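# Find the slack control line and latch its clutch open

## Task

Five control lines run into the grey console, and one has come loose inside so nothing is pulling on it; it looks like the others, so identify it by handling the lines. Use its red lever to open that line's clutch fully so it stays open without help. Do not lift any other clutch's lever to or near its opening point, even to test it, and do not let any other line slide into the console. The result only counts if it holds without the robot. Finish by releasing and moving the arm away, and knock nothing off the table.

## Robot and tools

Robot: a single 7-joint arm with a two-finger gripper and one camera, cam_wrist (504x504 fisheye), mounted on the hand. Its base may be slightly tilted relative to the table.

Frames: results report end_effector_position (metres) and end_effector_quat_wxyz in the scene frame. Origin is on the table top under the arm base, +z up, +y to the left when facing along +x. The reported point sits between the finger pads when closed; closed fingertips extend about 33 mm past it, open ones about 9 mm. The fingers point along the gripper's +z and separate along its y. Reported hand position can be off, more so at long reach. The wrist camera calibration (K, distortion, T_world_to_cam) is given in the setup and may be slightly wrong.

Row layout (used by every moving tool): one flat list of 10 numbers for the single arm: seven absolute joint target angles in radians, ordered waist, shoulder, upper arm roll, elbow, forearm roll, wrist pitch, wrist roll; then gripper position, gripper force_limit, gripper speed, each scaled in [-1, 1]. Joint ranges (rad): waist -2.744..2.744, shoulder -1.784..1.784, upper arm roll -2.901..2.901, elbow -3.042..-0.152, forearm roll -2.807..2.807, wrist pitch 0.544..4.517, wrist roll -3.016..3.016. True ends may differ by up to 0.018 rad; a target beyond that margin and farther out than the current angle is rejected, and one past the real end is clipped, with the note "joint sent to its limit".

Gripper numbers: position +1 is wide open (140 mm), about -0.8 brings the pads together, -1 closes until blocked. force_limit -1/0/+1 gives roughly 14/60/107 N. speed -1/0/+1 gives roughly 30/140/250 mm/s. Closing pushes the fingertips about 24 mm farther out from the arm, so keep that clearance over surfaces.

Tools:
- execute_actions(actions): a list of actions, each a table of up to 15 rows; each row lasts one 1/30 s step and the last row is repeated to fill 15 steps. An empty list just returns the current state and images.
- move(target, speed, blocking): target is one absolute row as above. speed (rad/s, 0.01 to 2, default 0.5) caps the joint with the longest path; all joints finish together, so the hand traces a curve, lasting 0.5 to 10 s. It does not avoid obstacles. blocking=false returns after 0.5 s while the arm continues; then use wait or stop before sending other motion.
- wait(seconds): 0 to 10, holds the last command and lets any running move continue.
- stop(): brakes a running move; the fingers are not stopped.
- zoom_image(camera, region): camera "cam_wrist", region [x0, y0, x1, y1] in image pixels from top-left, at most 504x504.
- finished_scene(scene): ends the current scene, given its number; irreversible. Answering without a tool call ends everything.

Motion limits: each step, joint targets are held within a lead of the measured angle (0.248 rad for waist, shoulder, upper arm roll, elbow; 0.677 forearm roll; 0.715 wrist pitch; 1.54 wrist roll), and scaled back if they would put the hand over 70 mm away. Far targets therefore need several actions; an unfinished one may not complete while waiting, so resend it. To keep a joint still, resend its "Joint targets" value.

Reading results: Joint positions, Joint velocities and Joint targets follow the joint order above. "joint command not followed" means the clearance check altered targets (mounts count as arm). Runs of actions list per-step readings, HELD marking steps held back. A move adds a "move:" line: ending (done, off_target, moving, held, fault), limits=held or none, and the joint farthest from target; after limits=held the arm can surge. object_status: 0 moving, 1 blocked while opening, 2 blocked while closing (a grip), 3 reached target or pads met (thin items may still be held). position_measured runs from 3 (open) to 230 (closed), not linear. To raise grip force while status is 2, set new force_limit and switch position between -1 and -0.98.

Hazards: contact torque at a joint's limit (waist 35, shoulder 35, upper arm roll 32, elbow 30, forearm roll 12, wrist pitch 12, wrist roll 12 N m) or outside force of 40 N anywhere (including held weight) causes a 10 s fault stop. Fast moves and targets set deep past contact hit and press harder. Long loaded holds heat motors; MOTOR HOT warns before an OVER-TEMPERATURE FAULT brake. Avoid drops, slams, hard pushes, knocking items off the table, and letting any line get pulled into the console. Test lines by gentle tugging, never by lifting another lever near open.

Each tool is called after "Request:" as name(argument=value, ...), one argument or row to a line, values as JSON.

## Session

Request:
execute_actions(
  actions=[],
)

Scene clock: 0.00 s.
end_effector_position=(+0.2520, +0.2948, +0.2543) position_measured=3 object_status=3 end_effector_quat_wxyz=(+0.420, +0.780, +0.463, +0.032)
Joint names: [waist, shoulder, upper arm roll, elbow, forearm roll, wrist pitch, wrist roll]
Joint positions: [ 1.22  -0.038  0.098 -2.216 -0.597  1.528 -1.116]
Joint velocities: [-0.001  0.    -0.    -0.     0.     0.001 -0.002]
Joint targets: [1.220 -0.038 0.098 -2.216 -0.597 1.528 -1.116]

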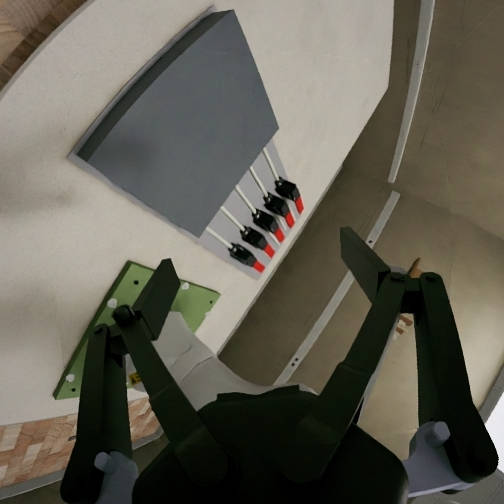

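Request:
move(
  target=[0,-0.2,0,-1.8,0,1.6,0.785,1,0,0],
  speed=0.8,
)

Scene clock: 4.50 s.
end_effector_position=(+0.4896, +0.0159, +0.4291) position_measured=3 object_status=3 end_effector_quat_wxyz=(-0.002, -0.398, +0.917, -0.006)
Joint names: [waist, shoulder, upper arm roll, elbow, forearm roll, wrist pitch, wrist roll]
Joint positions: [ 0.002 -0.2   -0.002 -1.801 -0.004  1.598  0.78 ]
Joint velocities: [ 0.    -0.001  0.001 -0.    -0.001 -0.     0.005]
Joint targets: [0.000 -0.200 0.000 -1.800 0.000 1.600 0.785]
move: done; limits=none; farthest joint: the wrist roll, 0.005 radians from its target (1.901 radians at the start)
camera_calibration (this result's frames):
cam_wrist: T_world_to_cam=[[-0.593587, 0.804767, -0.00218753, 0.282258], [0.719884, 0.532189, 0.44558, -0.541161], [0.359752, 0.262916, -0.895239, 0.387409], [0, 0, 0, 1]] pos_world=[0.417747, -0.041008, 0.588571]

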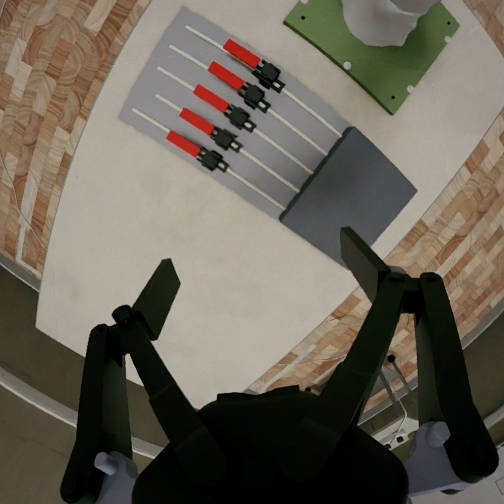

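Request:
move(
  target=[-0.1,-0.653,0,-2.52,0,1.867,-0.07,1,0,0],
  speed=0.8,
)

Scene clock: 7.93 s.
end_effector_position=(+0.3504, -0.0238, +0.2997) position_measured=3 object_status=3 end_effector_quat_wxyz=(+0.003, +0.705, -0.709, +0.004)
Joint names: [waist, shoulder, upper arm roll, elbow, forearm roll, wrist pitch, wrist roll]
Joint positions: [-0.098 -0.652 -0.001 -2.519 -0.003  1.865 -0.065]
Joint velocities: [-0.     0.001 -0.001 -0.001  0.002  0.    -0.006]
Joint targets: [-0.100 -0.653 0.000 -2.520 0.000 1.867 -0.070]
move: done; limits=none; farthest joint: the wrist roll, 0.005 radians from its target (0.852 radians at the start)
camera_calibration (this result's frames):
cam_wrist: T_world_to_cam=[[-0.982164, 0.187965, 0.00478233, 0.350733], [0.170734, 0.880894, 0.441447, -0.160198], [0.0787639, 0.43439, -0.897274, 0.435295], [0, 0, 0, 1]] pos_world=[0.337543, -0.113896, 0.459621]

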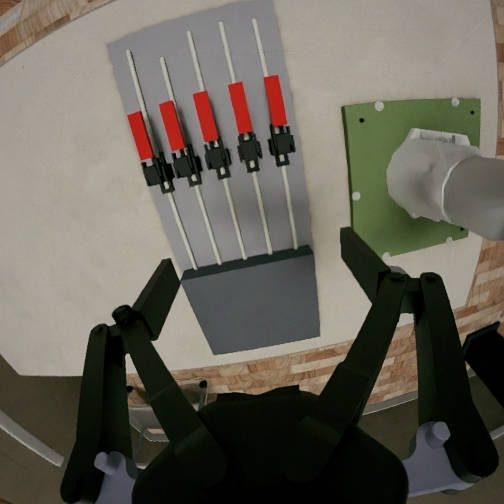

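Request:
zoom_image(
  camera="cam_wrist",
  region=[90, 0, 340, 280],
)

Region (90, 0, 340, 280) of cam_wrist's 504x504 image, scaled by 1.800, with more detail than that image has; it fills the left 450 columns of this view, and the rest is white.

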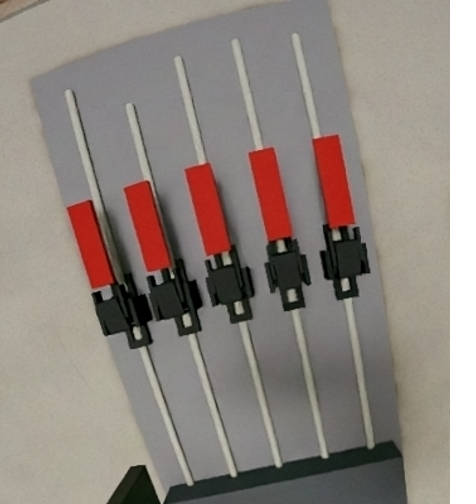

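Request:
move(
  target=[0.057,-0.377,0,-2.87,0,2.493,0.087,-0.4,-1,0],
  speed=0.5,
)

Scene clock: 10.97 s.
end_effector_position=(+0.3449, +0.0285, +0.1002) position_measured=179 object_status=3 end_effector_quat_wxyz=(+0.002, +0.708, -0.706, +0.005)
Joint names: [waist, shoulder, upper arm roll, elbow, forearm roll, wrist pitch, wrist roll]
Joint positions: [ 0.055 -0.378 -0.001 -2.869 -0.003  2.491  0.082]
Joint velocities: [-0.002 -0.    -0.    -0.     0.001  0.002  0.006]
Joint targets: [0.057 -0.377 0.000 -2.870 0.000 2.493 0.087]
move: done; limits=none; farthest joint: the wrist roll, 0.005 radians from its target (0.154 radians at the start)
camera_calibration (this result's frames):
cam_wrist: T_world_to_cam=[[-0.983631, 0.180178, 0.00225377, 0.337379], [0.162565, 0.881945, 0.442431, -0.114525], [0.0777287, 0.435555, -0.8968, 0.234226], [0, 0, 0, 1]] pos_world=[0.332269, -0.0618024, 0.259963]

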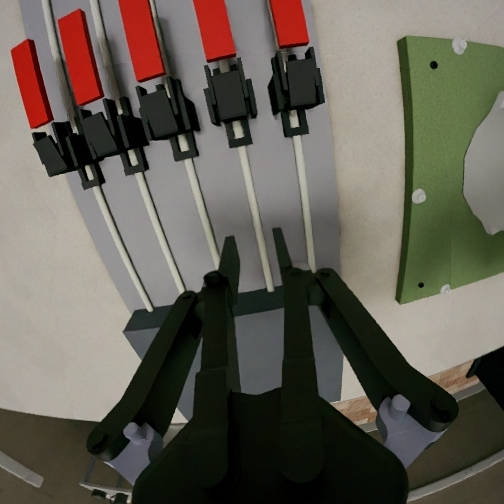

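Request:
move(
  target=[0.057,-0.218,0,-2.895,0,2.677,0.087,-0.4,-1,0],
  speed=0.2,
)

Request:
move(
  target=[0.057,-0.218,0,-2.895,0,2.677,0.087,-1,-1,-0.5],
)

Request:
move(
  target=[-0.02,-0.218,0,-2.895,0,2.677,0.01,-1,-1,-0.5],
  speed=0.05,
)

Scene clock: 13.00 s.
end_effector_position=(+0.3449, +0.0282, +0.0521) position_measured=179 object_status=3 end_effector_quat_wxyz=(+0.002, +0.707, -0.707, +0.005)
Joint names: [waist, shoulder, upper arm roll, elbow, forearm roll, wrist pitch, wrist roll]
Joint positions: [ 0.055 -0.22  -0.001 -2.894 -0.003  2.674  0.084]
Joint velocities: [ 0.     0.    -0.001 -0.     0.     0.004  0.   ]
Joint targets: [0.057 -0.218 0.000 -2.895 0.000 2.677 0.087]
move: done; limits=none; farthest joint: the forearm roll, 0.003 radians from its target (0.003 radians at the start)
camera_calibration (this result's frames):
cam_wrist: T_world_to_cam=[[-0.98339, 0.181485, 0.00270306, 0.337397], [0.163912, 0.881577, 0.442667, -0.0935107], [0.0779546, 0.435757, -0.896682, 0.191164], [0, 0, 0, 1]] pos_world=[0.332218, -0.0620967, 0.211895]

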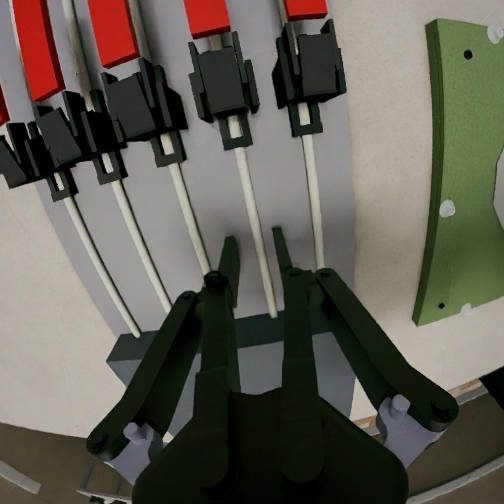

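Scene clock: 13.70 s.
end_effector_position=(+0.3462, +0.0284, +0.0530) position_measured=230 object_status=3 end_effector_quat_wxyz=(+0.001, +0.707, -0.707, +0.006)
Joint names: [waist, shoulder, upper arm roll, elbow, forearm roll, wrist pitch, wrist roll]
Joint positions: [ 0.055 -0.221 -0.001 -2.893 -0.003  2.676  0.084]
Joint velocities: [ 0.    -0.001  0.     0.     0.    -0.001 -0.002]
Joint targets: [0.057 -0.218 0.000 -2.895 0.000 2.677 0.087]
move: done; limits=none; farthest joint: the shoulder, 0.003 radians from its target (0.002 radians at the start)
camera_calibration (this result's frames):
cam_wrist: T_world_to_cam=[[-0.983398, 0.181459, -0.000555548, 0.338892], [0.162399, 0.881458, 0.443462, -0.0937288], [0.08096, 0.43601, -0.896293, 0.190693], [0, 0, 0, 1]] pos_world=[0.333049, -0.0620213, 0.212671]

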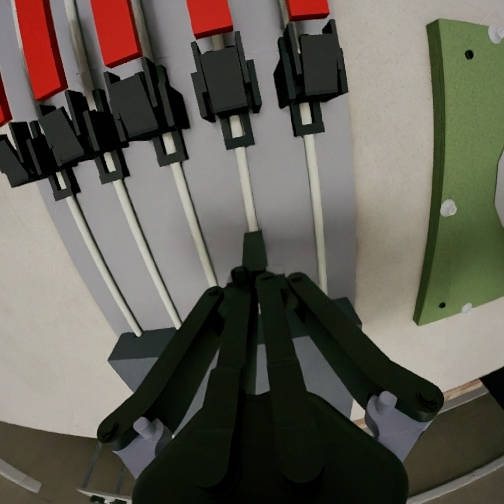

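Scene clock: 15.83 s.
end_effector_position=(+0.3474, +0.0034, +0.0532) position_measured=230 object_status=3 end_effector_quat_wxyz=(+0.001, +0.706, -0.708, +0.006)
Joint names: [waist, shoulder, upper arm roll, elbow, forearm roll, wrist pitch, wrist roll]
Joint positions: [-0.017 -0.221 -0.001 -2.893 -0.003  2.676  0.015]
Joint velocities: [-0.001  0.001  0.001  0.001  0.001  0.    -0.007]
Joint targets: [-0.020 -0.218 0.000 -2.895 0.000 2.677 0.010]
move: done; limits=none; farthest joint: the wrist roll, 0.005 radians from its target (0.074 radians at the start)
camera_calibration (this result's frames):
cam_wrist: T_world_to_cam=[[-0.982667, 0.18538, -0.000603617, 0.344275], [0.165896, 0.880829, 0.443418, -0.073212], [0.0827324, 0.435632, -0.896315, 0.201027], [0, 0, 0, 1]] pos_world=[0.333822, -0.0869082, 0.212855]

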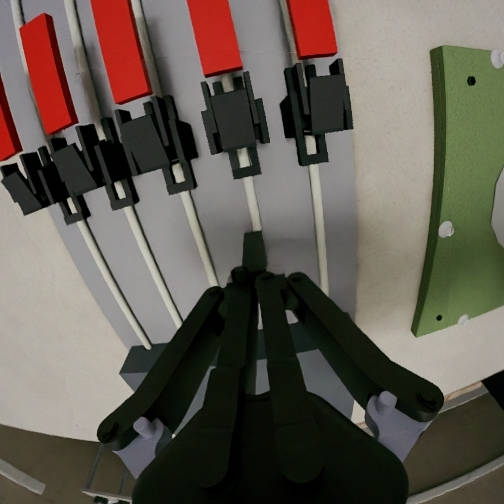

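Request:
move(
  target=[0.057,-0.218,0,-2.897,0,2.677,0.087,-0.5,-1,0],
  speed=0.2,
)

Request:
move(
  target=[0.057,-0.195,0,-2.899,0,2.702,0.087,-0.5,-1,0],
  speed=0.1,
)

Request:
move(
  target=[0.057,-0.195,0,-2.899,0,2.702,0.087,-1,-1,-0.5],
)

Request:
move(
  target=[-0.02,-0.195,0,-2.899,0,2.702,0.01,-1,-1,-0.5],
  speed=0.05,
)

Scene clock: 17.53 s.
end_effector_position=(+0.3443, +0.0283, +0.0517) position_measured=192 object_status=3 end_effector_quat_wxyz=(+0.002, +0.708, -0.706, +0.005)
Joint names: [waist, shoulder, upper arm roll, elbow, forearm roll, wrist pitch, wrist roll]
Joint positions: [ 0.055 -0.22  -0.001 -2.896 -0.003  2.676  0.082]
Joint velocities: [-0.     0.    -0.     0.001 -0.    -0.     0.008]
Joint targets: [0.057 -0.218 0.000 -2.897 0.000 2.677 0.087]
move: done; limits=none; farthest joint: the wrist roll, 0.005 radians from its target (0.073 radians at the start)
camera_calibration (this result's frames):
cam_wrist: T_world_to_cam=[[-0.983665, 0.179988, 0.00290166, 0.336938], [0.162652, 0.881781, 0.442726, -0.0928095], [0.0771268, 0.435966, -0.896652, 0.191055], [0, 0, 0, 1]] pos_world=[0.331794, -0.0621006, 0.211421]

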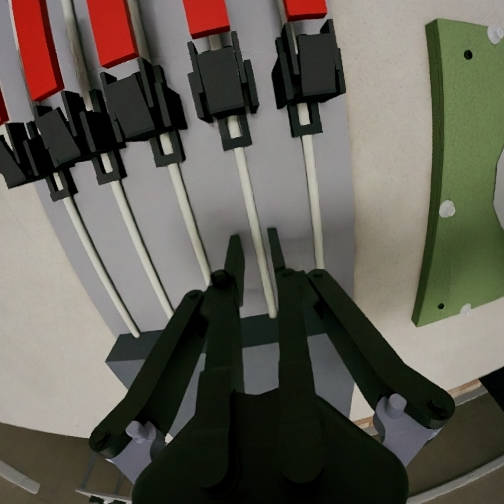

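Scene clock: 18.30 s.
end_effector_position=(+0.3431, +0.0281, +0.0454) position_measured=192 object_status=3 end_effector_quat_wxyz=(+0.003, +0.707, -0.707, +0.004)
Joint names: [waist, shoulder, upper arm roll, elbow, forearm roll, wrist pitch, wrist roll]
Joint positions: [ 0.055 -0.198 -0.001 -2.898 -0.003  2.696  0.083]
Joint velocities: [ 0.    -0.001  0.002 -0.001  0.001  0.001  0.002]
Joint targets: [0.057 -0.195 0.000 -2.899 0.000 2.702 0.087]
move: done; limits=none; farthest joint: the wrist pitch, 0.006 radians from its target (0.026 radians at the start)
camera_calibration (this result's frames):
cam_wrist: T_world_to_cam=[[-0.98343, 0.1812, 0.00572725, 0.335614], [0.165025, 0.881667, 0.442076, -0.0905248], [0.0750547, 0.435695, -0.896959, 0.186325], [0, 0, 0, 1]] pos_world=[0.331007, -0.0621816, 0.205223]

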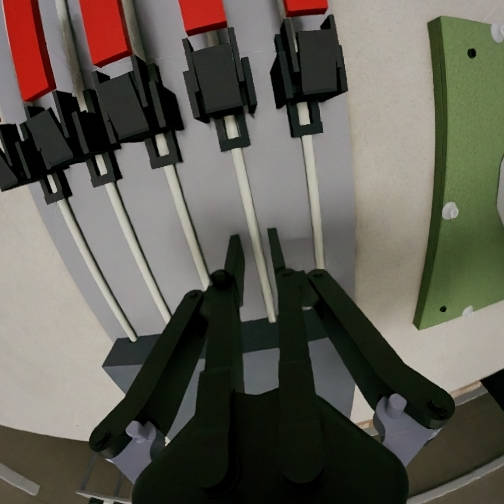

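Scene clock: 19.00 s.
end_effector_position=(+0.3441, +0.0282, +0.0457) position_measured=219 object_status=2 end_effector_quat_wxyz=(+0.002, +0.707, -0.707, +0.005)
Joint names: [waist, shoulder, upper arm roll, elbow, forearm roll, wrist pitch, wrist roll]
Joint positions: [ 0.055 -0.198 -0.001 -2.897 -0.003  2.699  0.083]
Joint velocities: [-0.001  0.     0.    -0.     0.     0.    -0.   ]
Joint targets: [0.057 -0.195 0.000 -2.899 0.000 2.702 0.087]
move: done; limits=none; farthest joint: the wrist roll, 0.004 radians from its target (0.004 radians at the start)
camera_calibration (this result's frames):
cam_wrist: T_world_to_cam=[[-0.983397, 0.181437, 0.00319534, 0.336664], [0.164081, 0.881529, 0.4427, -0.0905782], [0.0775055, 0.435875, -0.896664, 0.185586], [0, 0, 0, 1]] pos_world=[0.331553, -0.0621284, 0.205432]

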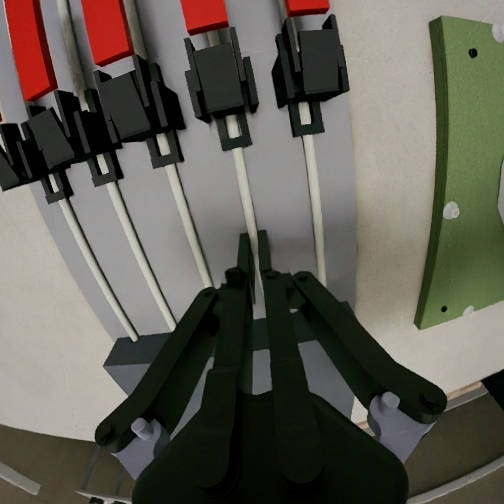

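Scene clock: 21.13 s.
end_effector_position=(+0.3456, +0.0068, +0.0458) position_measured=219 object_status=2 end_effector_quat_wxyz=(+0.002, +0.709, -0.705, +0.005)
Joint names: [waist, shoulder, upper arm roll, elbow, forearm roll, wrist pitch, wrist roll]
Joint positions: [-0.011 -0.197  0.003 -2.897 -0.     2.701  0.015]
Joint velocities: [ 0.    -0.    -0.    -0.002 -0.     0.002 -0.006]
Joint targets: [-0.020 -0.195 0.000 -2.899 0.000 2.702 0.010]
move: done; limits=none; farthest joint: the waist, 0.009 radians from its target (0.075 radians at the start)
camera_calibration (this result's frames):
cam_wrist: T_world_to_cam=[[-0.984086, 0.17768, 0.00216277, 0.342292], [0.160214, 0.881958, 0.443263, -0.0706592], [0.0768513, 0.436555, -0.896389, 0.195159], [0, 0, 0, 1]] pos_world=[0.333167, -0.0836975, 0.205519]

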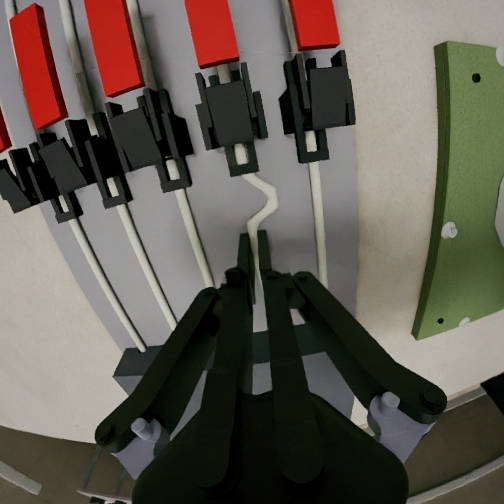

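Request:
move(
  target=[0.02,-0.195,0,-2.899,0,2.702,0.05,-1,-1,-0.5],
  speed=0.08,
)

Request:
move(
  target=[0.02,-0.195,0,-2.899,0,2.702,0.05,-0.5,-1,0],
)

Scene clock: 22.47 s.
end_effector_position=(+0.3454, +0.0191, +0.0458) position_measured=219 object_status=2 end_effector_quat_wxyz=(+0.001, +0.711, -0.703, +0.005)
Joint names: [waist, shoulder, upper arm roll, elbow, forearm roll, wrist pitch, wrist roll]
Joint positions: [ 0.023 -0.197  0.005 -2.897 -0.     2.702  0.045]
Joint velocities: [ 0.001 -0.002  0.001 -0.001 -0.001 -0.     0.004]
Joint targets: [0.020 -0.195 0.000 -2.899 0.000 2.702 0.050]
move: done; limits=none; farthest joint: the upper arm roll, 0.005 radians from its target (0.003 radians at the start)
camera_calibration (this result's frames):
cam_wrist: T_world_to_cam=[[-0.985149, 0.171696, 0.00134781, 0.340431], [0.154504, 0.883024, 0.443167, -0.0794936], [0.0749, 0.436794, -0.896438, 0.190445], [0, 0, 0, 1]] pos_world=[0.333393, -0.0714412, 0.205492]

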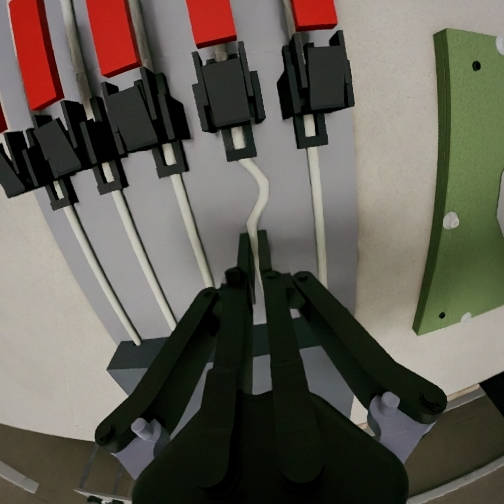

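Scene clock: 23.17 s.
end_effector_position=(+0.3454, +0.0180, +0.0458) position_measured=192 object_status=3 end_effector_quat_wxyz=(+0.001, +0.709, -0.705, +0.005)
Joint names: [waist, shoulder, upper arm roll, elbow, forearm roll, wrist pitch, wrist roll]
Joint positions: [ 0.022 -0.197  0.002 -2.898 -0.     2.701  0.046]
Joint velocities: [ 0.001 -0.    -0.001  0.001  0.002 -0.001  0.001]
Joint targets: [0.020 -0.195 0.000 -2.899 0.000 2.702 0.050]
move: done; limits=none; farthest joint: the wrist roll, 0.004 radians from its target (0.005 radians at the start)
camera_calibration (this result's frames):
cam_wrist: T_world_to_cam=[[-0.984362, 0.176151, 0.00157671, 0.340247], [0.158556, 0.882071, 0.443634, -0.0799778], [0.0767557, 0.436947, -0.896207, 0.190224], [0, 0, 0, 1]] pos_world=[0.333007, -0.0725064, 0.205424]

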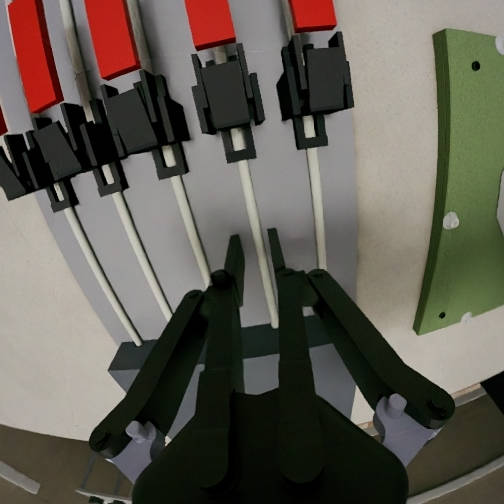

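Request:
move(
  target=[0.02,-0.195,0,-2.899,0,2.702,0.05,0.3,-1,0],
)

Request:
move(
  target=[0.02,-0.175,0,-2.900,0,2.725,0.05,0.3,-1,0],
  speed=0.05,
)

Request:
move(
  target=[0.02,-0.220,0,-2.952,0,2.732,0.05,0.3,-1,0],
  speed=0.06,
)

Request:
move(
  target=[0.02,-0.121,0,-2.8415,0,2.720,0.05,0.3,-1,0],
  speed=0.06,
)

Request:
move(
  target=[0.02,-0.175,0,-2.900,0,2.725,0.05,0.3,-1,0],
  speed=0.06,
)

Scene clock: 24.63 s.
end_effector_position=(+0.3448, +0.0179, +0.0454) position_measured=91 object_status=3 end_effector_quat_wxyz=(+0.002, +0.709, -0.705, +0.005)
Joint names: [waist, shoulder, upper arm roll, elbow, forearm roll, wrist pitch, wrist roll]
Joint positions: [ 0.022 -0.197  0.002 -2.898 -0.     2.701  0.046]
Joint velocities: [ 0.001 -0.001  0.001 -0.001  0.     0.002  0.002]
Joint targets: [0.020 -0.195 0.000 -2.899 0.000 2.702 0.050]
move: done; limits=none; farthest joint: the wrist roll, 0.004 radians from its target (0.004 radians at the start)
camera_calibration (this result's frames):
cam_wrist: T_world_to_cam=[[-0.984214, 0.176963, 0.00274613, 0.339602], [0.159813, 0.88195, 0.443423, -0.0800133], [0.0760476, 0.436862, -0.896308, 0.190234], [0, 0, 0, 1]] pos_world=[0.332561, -0.0726353, 0.205056]

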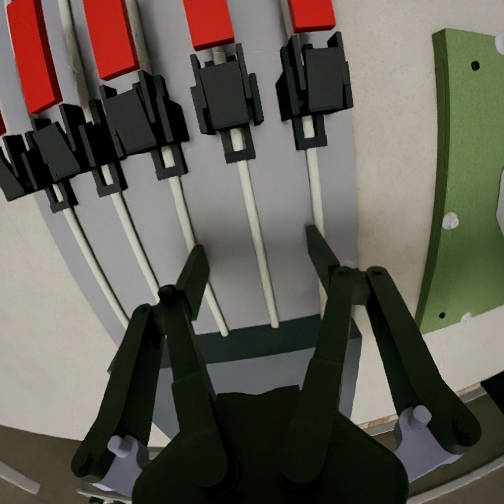

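Scene clock: 25.50 s.
end_effector_position=(+0.3440, +0.0177, +0.0397) position_measured=91 object_status=3 end_effector_quat_wxyz=(+0.003, +0.709, -0.705, +0.004)
Joint names: [waist, shoulder, upper arm roll, elbow, forearm roll, wrist pitch, wrist roll]
Joint positions: [ 0.022 -0.176  0.002 -2.899 -0.     2.721  0.047]
Joint velocities: [ 0.001  0.001  0.    -0.    -0.     0.004 -0.   ]
Joint targets: [0.020 -0.175 0.000 -2.900 0.000 2.725 0.050]
move: done; limits=none; farthest joint: the wrist pitch, 0.004 radians from its target (0.024 radians at the start)
camera_calibration (this result's frames):
cam_wrist: T_world_to_cam=[[-0.984133, 0.177367, 0.00478785, 0.338729], [0.161098, 0.881904, 0.443049, -0.0776563], [0.07436, 0.43679, -0.896485, 0.18586], [0, 0, 0, 1]] pos_world=[0.332044, -0.0727759, 0.199404]

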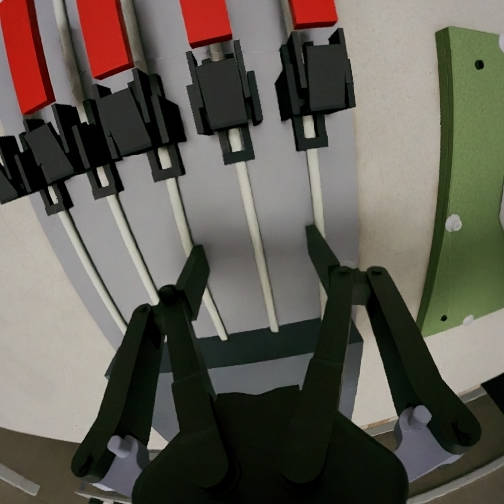

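Scene clock: 26.67 s.
end_effector_position=(+0.3336, +0.0170, +0.0414) position_measured=91 object_status=3 end_effector_quat_wxyz=(-0.003, +0.709, -0.706, +0.009)
Joint names: [waist, shoulder, upper arm roll, elbow, forearm roll, wrist pitch, wrist roll]
Joint positions: [ 0.022 -0.221  0.002 -2.946 -0.     2.737  0.047]
Joint velocities: [ 0.001 -0.    -0.    -0.002 -0.     0.004 -0.001]
Joint targets: [0.020 -0.220 0.000 -2.952 0.000 2.732 0.050]
move: done; limits=none; farthest joint: the elbow, 0.006 radians from its target (0.053 radians at the start)
camera_calibration (this result's frames):
cam_wrist: T_world_to_cam=[[-0.984008, 0.177854, -0.00977466, 0.32913], [0.154895, 0.881497, 0.446062, -0.0741431], [0.0879503, 0.437414, -0.894949, 0.183908], [0, 0, 0, 1]] pos_world=[0.319176, -0.0736244, 0.200878]

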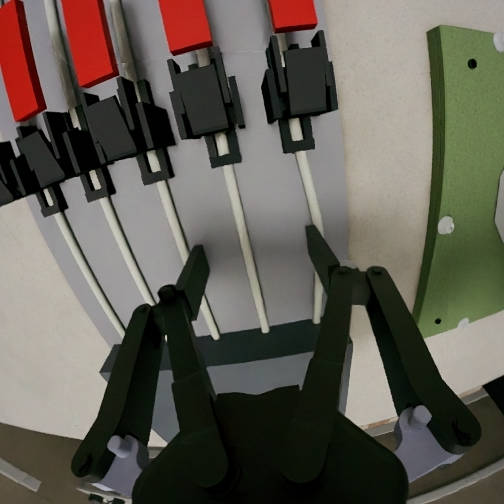

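Scene clock: 28.77 s.
end_effector_position=(+0.3566, +0.0177, +0.0380) position_measured=91 object_status=3 end_effector_quat_wxyz=(+0.007, +0.707, -0.707, -0.001)
Joint names: [waist, shoulder, upper arm roll, elbow, forearm roll, wrist pitch, wrist roll]
Joint positions: [ 0.021 -0.129  0.001 -2.847 -0.     2.703  0.049]
Joint velocities: [ 0.001  0.001 -0.     0.002  0.001 -0.003 -0.001]
Joint targets: [0.020 -0.121 0.000 -2.841 0.000 2.720 0.050]
move: off_target; limits=none; farthest joint: the wrist pitch, 0.017 radians from its target (0.017 radians at the start)
camera_calibration (this result's frames):
cam_wrist: T_world_to_cam=[[-0.983198, 0.181661, 0.0179153, 0.350211], [0.170877, 0.881397, 0.440387, -0.0823029], [0.0642109, 0.436049, -0.897629, 0.187051], [0, 0, 0, 1]] pos_world=[0.34638, -0.072642, 0.197874]

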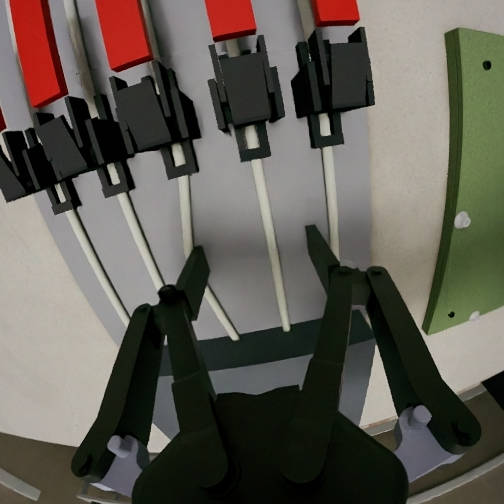

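Scene clock: 29.93 s.
end_effector_position=(+0.3439, +0.0171, +0.0390) position_measured=91 object_status=3 end_effector_quat_wxyz=(+0.003, +0.707, -0.707, +0.003)
Joint names: [waist, shoulder, upper arm roll, elbow, forearm roll, wrist pitch, wrist roll]
Joint positions: [ 0.021 -0.173  0.001 -2.899 -0.     2.722  0.049]
Joint velocities: [ 0.    -0.002  0.    -0.001 -0.     0.004 -0.001]
Joint targets: [0.020 -0.175 0.000 -2.900 0.000 2.725 0.050]
move: done; limits=none; farthest joint: the wrist pitch, 0.003 radians from its target (0.022 radians at the start)
camera_calibration (this result's frames):
cam_wrist: T_world_to_cam=[[-0.983363, 0.181551, 0.00599637, 0.338323], [0.165384, 0.881164, 0.442942, -0.0782106], [0.0751328, 0.436564, -0.89653, 0.185218], [0, 0, 0, 1]] pos_world=[0.331713, -0.0733661, 0.198667]

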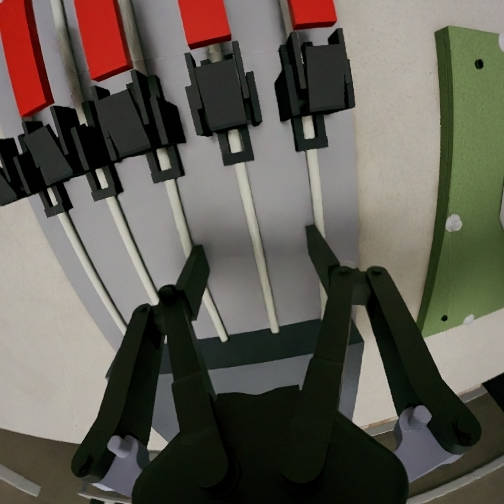

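Request:
move(
  target=[0.02,-0.33,0,-2.878,0,2.548,0.05,0.2,-1,0],
  speed=0.3,
)

Request:
move(
  target=[0.012,0.063,0,-2.4605,0,2.524,0.042,-0.7,-1,0],
  speed=0.4,
)

Request:
move(
  target=[0.012,0.1415,0,-2.4686,0,2.610,0.042,-0.7,-1,0],
  speed=0.1,
)

Request:
move(
  target=[0.012,0.1415,0,-2.4686,0,2.610,0.042,-0.05,-1,-0.7],
)

Request:
move(
  target=[0.012,0.1415,0,-2.4686,0,2.610,0.042,-0.7,-1,-0.5],
)

Scene clock: 32.50 s.
end_effector_position=(+0.3462, +0.0176, +0.0846) position_measured=104 object_status=3 end_effector_quat_wxyz=(+0.002, +0.707, -0.707, +0.005)
Joint names: [waist, shoulder, upper arm roll, elbow, forearm roll, wrist pitch, wrist roll]
Joint positions: [ 0.021 -0.328  0.001 -2.879 -0.     2.551  0.049]
Joint velocities: [ 0.    -0.    -0.001 -0.001  0.    -0.004  0.002]
Joint targets: [0.020 -0.330 0.000 -2.878 0.000 2.548 0.050]
move: done; limits=none; farthest joint: the wrist pitch, 0.003 radians from its target (0.174 radians at the start)
camera_calibration (this result's frames):
cam_wrist: T_world_to_cam=[[-0.983375, 0.181572, 0.00215089, 0.340617], [0.163668, 0.881153, 0.443602, -0.0986911], [0.0786506, 0.436579, -0.896221, 0.224526], [0, 0, 0, 1]] pos_world=[0.333447, -0.072908, 0.244272]

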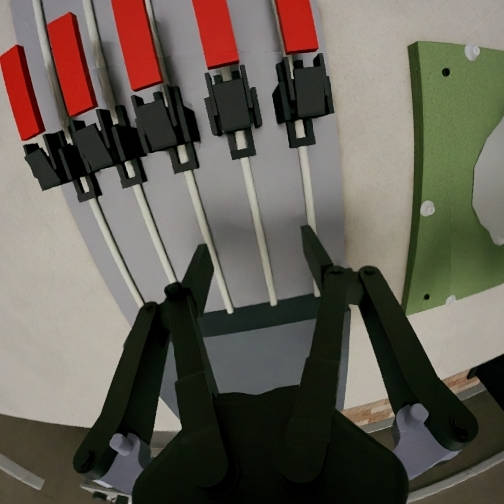

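Scene clock: 34.03 s.
end_effector_position=(+0.4799, +0.0208, +0.0777) position_measured=217 object_status=3 end_effector_quat_wxyz=(+0.000, +0.706, -0.708, +0.006)
Joint names: [waist, shoulder, upper arm roll, elbow, forearm roll, wrist pitch, wrist roll]
Joint positions: [ 0.014  0.061  0.001 -2.462 -0.     2.526  0.046]
Joint velocities: [-0.001 -0.     0.     0.002  0.    -0.003  0.   ]
Joint targets: [0.012 0.063 0.000 -2.460 0.000 2.524 0.042]
move: done; limits=none; farthest joint: the wrist roll, 0.004 radians from its target (0.007 radians at the start)
camera_calibration (this result's frames):
cam_wrist: T_world_to_cam=[[-0.982681, 0.185306, -0.000471295, 0.471316], [0.165789, 0.880311, 0.444485, -0.121464], [0.0827807, 0.436708, -0.895786, 0.204409], [0, 0, 0, 1]] pos_world=[0.466369, -0.0696791, 0.237317]

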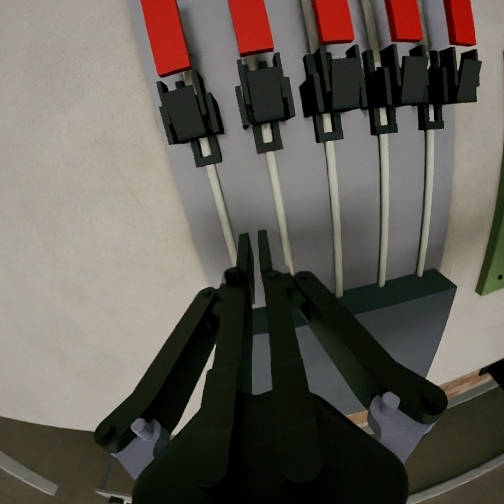

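Scene clock: 35.13 s.
end_effector_position=(+0.4783, +0.0205, +0.0470) position_measured=217 object_status=3 end_effector_quat_wxyz=(+0.003, +0.706, -0.708, +0.003)
Joint names: [waist, shoulder, upper arm roll, elbow, forearm roll, wrist pitch, wrist roll]
Joint positions: [ 0.014  0.134  0.001 -2.467 -0.     2.597  0.045]
Joint velocities: [-0.001  0.001 -0.    -0.001  0.     0.001  0.001]
Joint targets: [0.012 0.141 0.000 -2.469 0.000 2.610 0.042]
move: off_target; limits=none; farthest joint: the wrist pitch, 0.013 radians from its target (0.084 radians at the start)
camera_calibration (this result's frames):
cam_wrist: T_world_to_cam=[[-0.982676, 0.1852, 0.0070572, 0.469446], [0.169113, 0.880438, 0.442978, -0.108787], [0.0758261, 0.436497, -0.896505, 0.180559], [0, 0, 0, 1]] pos_world=[0.46602, -0.0699743, 0.20675]

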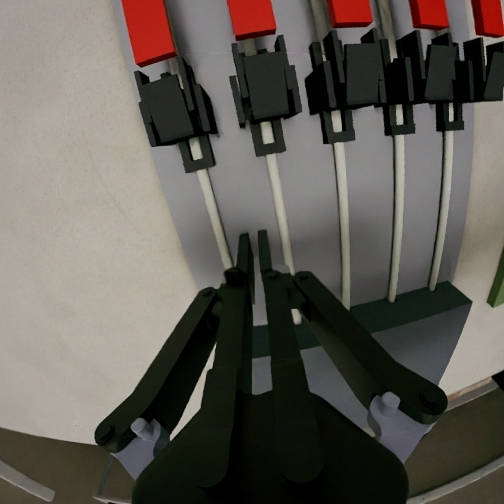

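Scene clock: 36.20 s.
end_effector_position=(+0.4820, +0.0198, +0.0462) position_measured=135 object_status=3 end_effector_quat_wxyz=(-0.001, +0.706, -0.708, +0.007)
Joint names: [waist, shoulder, upper arm roll, elbow, forearm roll, wrist pitch, wrist roll]
Joint positions: [ 0.013  0.139  0.    -2.467 -0.     2.613  0.044]
Joint velocities: [-0.001  0.002 -0.001  0.001 -0.003  0.004 -0.   ]
Joint targets: [0.012 0.141 0.000 -2.469 0.000 2.610 0.042]
move: done; limits=none; farthest joint: the shoulder, 0.003 radians from its target (0.007 radians at the start)
camera_calibration (this result's frames):
cam_wrist: T_world_to_cam=[[-0.982587, 0.185761, -0.00400397, 0.473667], [0.164583, 0.880162, 0.445226, -0.10636], [0.0862298, 0.436815, -0.895409, 0.174791], [0, 0, 0, 1]] pos_world=[0.467852, -0.0707261, 0.20576]

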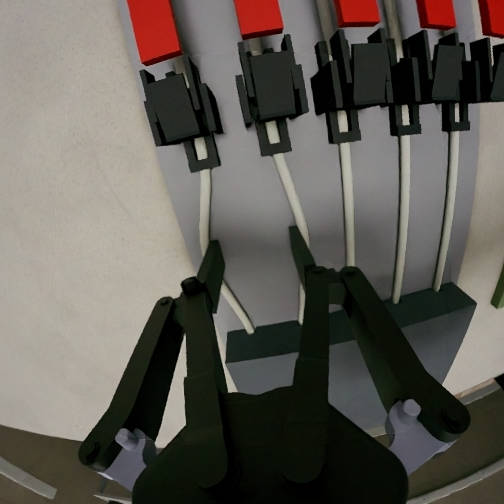

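Scene clock: 37.00 s.
end_effector_position=(+0.4846, +0.0199, +0.0477) position_measured=217 object_status=0 end_effector_quat_wxyz=(-0.003, +0.706, -0.708, +0.009)
Joint names: [waist, shoulder, upper arm roll, elbow, forearm roll, wrist pitch, wrist roll]
Joint positions: [ 0.013  0.138  0.    -2.465 -0.     2.616  0.044]
Joint velocities: [ 0.    -0.001 -0.     0.001  0.001  0.    -0.001]
Joint targets: [0.012 0.141 0.000 -2.469 0.000 2.610 0.042]
move: done; limits=none; farthest joint: the wrist pitch, 0.006 radians from its target (0.003 radians at the start)
camera_calibration (this result's frames):
cam_wrist: T_world_to_cam=[[-0.982553, 0.18571, -0.0100224, 0.47646], [0.161784, 0.88006, 0.446454, -0.106246], [0.0917312, 0.437043, -0.89475, 0.173139], [0, 0, 0, 1]] pos_world=[0.469454, -0.0706494, 0.207125]

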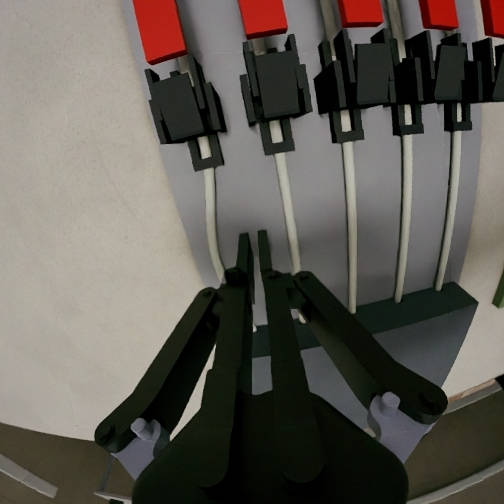

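Request:
move(
  target=[0.012,-0.09,0,-2.43,0,2.34,0.042,-0.3,-1,0],
  speed=0.4,
)

Request:
move(
  target=[-0.378,0.103,0,-2.2015,0,2.304,-0.348,-0.3,-1,0],
  speed=0.4,
)

Scene clock: 39.30 s.
end_effector_position=(+0.4750, +0.0203, +0.1464) position_measured=167 object_status=3 end_effector_quat_wxyz=(+0.001, +0.706, -0.708, +0.005)
Joint names: [waist, shoulder, upper arm roll, elbow, forearm roll, wrist pitch, wrist roll]
Joint positions: [ 0.013 -0.089  0.    -2.43  -0.     2.343  0.044]
Joint velocities: [-0.     0.     0.001  0.     0.001 -0.004 -0.   ]
Joint targets: [0.012 -0.090 0.000 -2.430 0.000 2.340 0.042]
move: done; limits=none; farthest joint: the wrist pitch, 0.003 radians from its target (0.276 radians at the start)
camera_calibration (this result's frames):
cam_wrist: T_world_to_cam=[[-0.98258, 0.185838, 0.000547334, 0.466338], [0.16674, 0.880297, 0.444155, -0.151145], [0.082059, 0.43651, -0.89595, 0.266931], [0, 0, 0, 1]] pos_world=[0.461513, -0.0701286, 0.306034]

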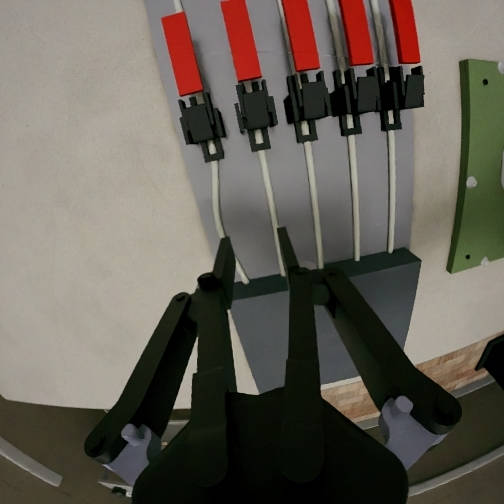

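Scene clock: 41.60 s.
end_effector_position=(+0.5095, -0.1858, +0.1445) position_measured=167 object_status=3 end_effector_quat_wxyz=(+0.001, +0.704, -0.710, +0.005)
Joint names: [waist, shoulder, upper arm roll, elbow, forearm roll, wrist pitch, wrist roll]
Joint positions: [-0.377  0.101 -0.002 -2.203 -0.     2.306 -0.343]
Joint velocities: [ 0.    -0.001  0.001  0.    -0.    -0.001 -0.006]
Joint targets: [-0.378 0.103 0.000 -2.201 0.000 2.304 -0.348]
move: done; limits=none; farthest joint: the wrist roll, 0.005 radians from its target (0.392 radians at the start)
camera_calibration (this result's frames):
cam_wrist: T_world_to_cam=[[-0.981804, 0.189895, 0.000891041, 0.538931], [0.1706, 0.879968, 0.443341, 0.0234725], [0.0834039, 0.435426, -0.896353, 0.351508], [0, 0, 0, 1]] pos_world=[0.495803, -0.276051, 0.304188]

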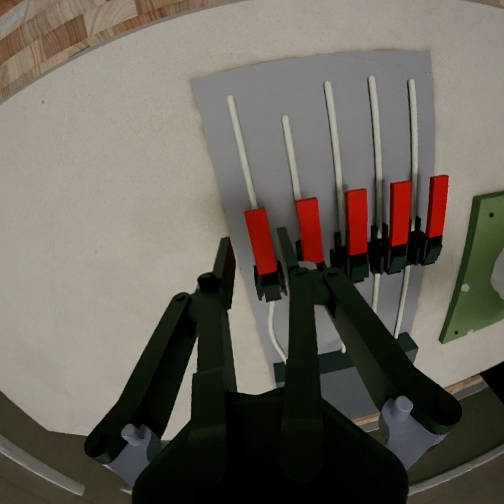

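Request:
move(
  target=[-0.37,0.1907,0,-2.2607,0,2.451,-0.345,-0.3,-1,0],
  speed=0.12,
)

Request:
move(
  target=[-0.37,0.1907,0,-2.2607,0,2.451,-0.345,-1,-0.6,-0.5],
)

Scene clock: 46.10 s.
end_effector_position=(+0.5046, -0.1817, +0.0856) position_measured=167 object_status=3 end_effector_quat_wxyz=(+0.002, +0.707, -0.708, +0.004)
Joint names: [waist, shoulder, upper arm roll, elbow, forearm roll, wrist pitch, wrist roll]
Joint positions: [-0.372  0.19  -0.002 -2.26  -0.     2.448 -0.345]
Joint velocities: [0.    0.    0.    0.001 0.    0.004 0.   ]
Joint targets: [-0.370 0.191 0.000 -2.261 0.000 2.451 -0.345]
move: done; limits=none; farthest joint: the wrist pitch, 0.003 radians from its target (0.145 radians at the start)
camera_calibration (this result's frames):
cam_wrist: T_world_to_cam=[[-0.983006, 0.183527, 0.00405414, 0.532544], [0.166245, 0.880639, 0.443663, 0.0491128], [0.0778541, 0.436798, -0.896184, 0.300402], [0, 0, 0, 1]] pos_world=[0.491942, -0.272202, 0.245267]

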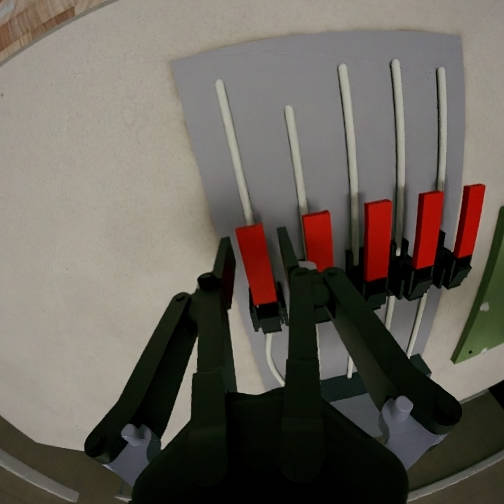

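Scene clock: 46.80 s.
end_effector_position=(+0.5056, -0.1816, +0.0861) position_measured=199 object_status=2 end_effector_quat_wxyz=(+0.002, +0.708, -0.706, +0.005)
Joint names: [waist, shoulder, upper arm roll, elbow, forearm roll, wrist pitch, wrist roll]
Joint positions: [-0.372  0.19  -0.001 -2.259 -0.     2.45  -0.348]
Joint velocities: [-0.     0.    -0.001 -0.001 -0.     0.    -0.002]
Joint targets: [-0.370 0.191 0.000 -2.261 0.000 2.451 -0.345]
move: done; limits=none; farthest joint: the wrist roll, 0.003 radians from its target (0.000 radians at the start)
camera_calibration (this result's frames):
cam_wrist: T_world_to_cam=[[-0.98375, 0.179534, 0.00170779, 0.533343], [0.161675, 0.881674, 0.443298, 0.051248], [0.0780813, 0.43637, -0.896373, 0.300532], [0, 0, 0, 1]] pos_world=[0.492925, -0.27208, 0.24576]

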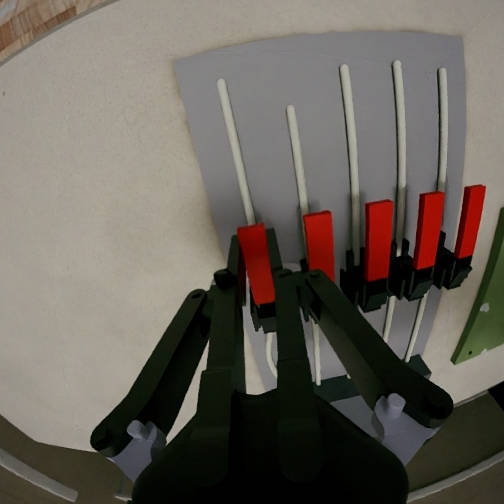

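Request:
move(
  target=[-0.344,0.1047,0,-2.2468,0,2.3515,-0.322,-1,-0.6,-0.5],
  speed=0.06,
)

Scene clock: 49.03 s.
end_effector_position=(+0.5049, -0.1657, +0.1216) position_measured=199 object_status=2 end_effector_quat_wxyz=(+0.003, +0.706, -0.708, +0.002)
Joint names: [waist, shoulder, upper arm roll, elbow, forearm roll, wrist pitch, wrist roll]
Joint positions: [-0.345  0.114 -0.001 -2.251 -0.     2.36  -0.315]
Joint velocities: [ 0.    -0.001  0.    -0.    -0.    -0.001  0.004]
Joint targets: [-0.344 0.105 0.000 -2.247 0.000 2.351 -0.322]
move: done; limits=none; farthest joint: the shoulder, 0.010 radians from its target (0.085 radians at the start)
camera_calibration (this result's frames):
cam_wrist: T_world_to_cam=[[-0.982701, 0.185017, 0.0082079, 0.529384], [0.169345, 0.879753, 0.444248, 0.0172682], [0.0749726, 0.437953, -0.895866, 0.327266], [0, 0, 0, 1]] pos_world=[0.492766, -0.256464, 0.28117]

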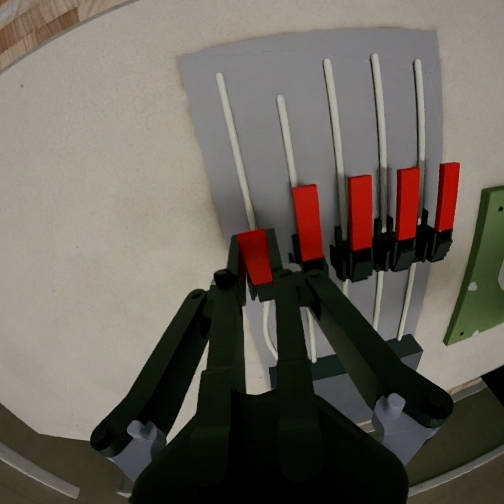

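Request:
move(
  target=[-0.279,0.0344,0,-2.2588,0,2.293,-0.255,-1,-0.6,-0.5],
  speed=0.05,
)

Scene clock: 51.33 s.
end_effector_position=(+0.5044, -0.1350, +0.1460) position_measured=199 object_status=2 end_effector_quat_wxyz=(+0.003, +0.699, -0.715, +0.002)
Joint names: [waist, shoulder, upper arm roll, elbow, forearm roll, wrist pitch, wrist roll]
Joint positions: [-0.286  0.049 -0.004 -2.263 -0.     2.307 -0.241]
Joint velocities: [ 0.001  0.     0.001 -0.    -0.001  0.     0.004]
Joint targets: [-0.279 0.034 0.000 -2.259 0.000 2.293 -0.255]
move: off_target; limits=none; farthest joint: the shoulder, 0.015 radians from its target (0.080 radians at the start)
camera_calibration (this result's frames):
cam_wrist: T_world_to_cam=[[-0.978974, 0.203816, 0.00836326, 0.523634], [0.186278, 0.87652, 0.443862, -0.0294083], [0.0831356, 0.436087, -0.896056, 0.331382], [0, 0, 0, 1]] pos_world=[0.490552, -0.22546, 0.305611]

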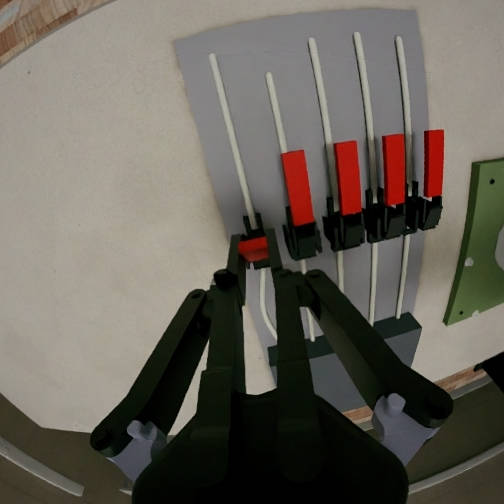

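Request:
move(
  target=[-0.204,0.0144,0,-2.293,0,2.307,-0.175,-1,-0.6,-0.5],
  speed=0.05,
)

Scene clock: 53.77 s.
end_effector_position=(+0.5044, -0.1081, +0.1536) position_measured=199 object_status=2 end_effector_quat_wxyz=(+0.003, +0.694, -0.720, +0.009)
Joint names: [waist, shoulder, upper arm roll, elbow, forearm roll, wrist pitch, wrist roll]
Joint positions: [-0.222  0.012 -0.015 -2.291 -0.009  2.308 -0.167]
Joint velocities: [-0.001 -0.001  0.     0.001  0.    -0.001  0.005]
Joint targets: [-0.204 0.014 0.000 -2.293 0.000 2.307 -0.175]
move: off_target; limits=none; farthest joint: the waist, 0.018 radians from its target (0.082 radians at the start)
camera_calibration (this result's frames):
cam_wrist: T_world_to_cam=[[-0.976022, 0.217659, -0.00251887, 0.519734], [0.194624, 0.877793, 0.437723, -0.0595563], [0.0974857, 0.426737, -0.899106, 0.318608], [0, 0, 0, 1]] pos_world=[0.487803, -0.196809, 0.313841]

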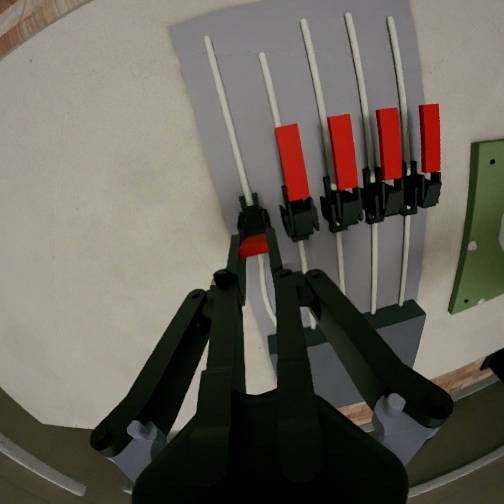

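Request:
move(
  target=[-0.17,0.012,0,-2.295,0,2.307,-0.15,-1,-0.6,-0.5],
  speed=0.04,
)

Scene clock: 55.57 s.
end_effector_position=(+0.5045, -0.0945, +0.1543) position_measured=199 object_status=2 end_effector_quat_wxyz=(+0.005, +0.694, -0.720, +0.008)
Joint names: [waist, shoulder, upper arm roll, elbow, forearm roll, wrist pitch, wrist roll]
Joint positions: [-0.191  0.007 -0.019 -2.293 -0.013  2.301 -0.137]
Joint velocities: [-0.    -0.001 -0.     0.001  0.    -0.     0.005]
Joint targets: [-0.170 0.012 0.000 -2.295 0.000 2.307 -0.150]
move: off_target; limits=none; farthest joint: the waist, 0.021 radians from its target (0.052 radians at the start)
camera_calibration (this result's frames):
cam_wrist: T_world_to_cam=[[-0.976016, 0.217693, 0.00162721, 0.516284], [0.196712, 0.878697, 0.434966, -0.0723337], [0.0932593, 0.424854, -0.900445, 0.31566], [0, 0, 0, 1]] pos_world=[0.488692, -0.182941, 0.314857]

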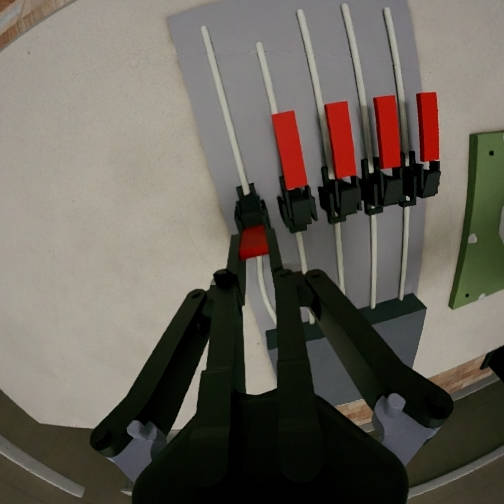

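Request:
move(
  target=[-0.108,0.005,0,-2.322,0,2.327,-0.09,-1,-0.6,-0.5],
  speed=0.04,
)

Scene clock: 58.20 s.
end_effector_position=(+0.5043, -0.0601, +0.1482) position_measured=199 object_status=2 end_effector_quat_wxyz=(+0.006, +0.700, -0.714, +0.009)
Joint names: [waist, shoulder, upper arm roll, elbow, forearm roll, wrist pitch, wrist roll]
Joint positions: [-0.126 -0.001 -0.016 -2.32  -0.017  2.322 -0.083]
Joint velocities: [-0.001 -0.     0.    -0.001 -0.    -0.     0.006]
Joint targets: [-0.108 0.005 0.000 -2.322 0.000 2.327 -0.090]
move: off_target; limits=none; farthest joint: the waist, 0.018 radians from its target (0.083 radians at the start)
camera_calibration (this result's frames):
cam_wrist: T_world_to_cam=[[-0.979275, 0.202535, -0.000965883, 0.50969], [0.182152, 0.882787, 0.433021, -0.0919972], [0.0885546, 0.423871, -0.901383, 0.298022], [0, 0, 0, 1]] pos_world=[0.489492, -0.148339, 0.308961]

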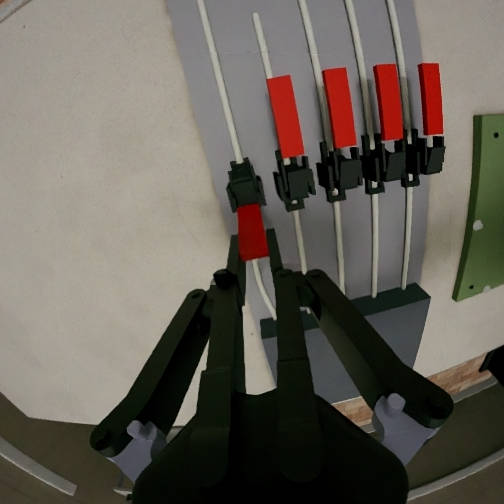

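Request:
move(
  target=[-0.06,0.048,0,-2.3465,0,2.395,-0.04,-1,-0.6,-0.5],
  speed=0.04,
)

Scene clock: 60.50 s.
end_effector_position=(+0.5043, -0.0205, +0.1212) position_measured=199 object_status=2 end_effector_quat_wxyz=(+0.004, +0.706, -0.708, +0.004)
Joint names: [waist, shoulder, upper arm roll, elbow, forearm roll, wrist pitch, wrist roll]
Joint positions: [-0.064  0.041 -0.004 -2.346 -0.004  2.383 -0.034]
Joint velocities: [ 0.001  0.001  0.    -0.001  0.     0.002  0.005]
Joint targets: [-0.060 0.048 0.000 -2.346 0.000 2.395 -0.040]
move: off_target; limits=none; farthest joint: the wrist pitch, 0.012 radians from its target (0.073 radians at the start)
camera_calibration (this result's frames):
cam_wrist: T_world_to_cam=[[-0.982581, 0.185711, 0.00676529, 0.501987], [0.169652, 0.881568, 0.440519, -0.109855], [0.0758452, 0.433993, -0.897718, 0.263063], [0, 0, 0, 1]] pos_world=[0.491928, -0.110547, 0.281154]

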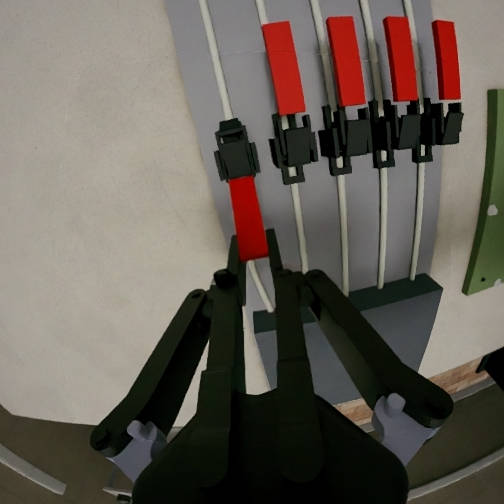

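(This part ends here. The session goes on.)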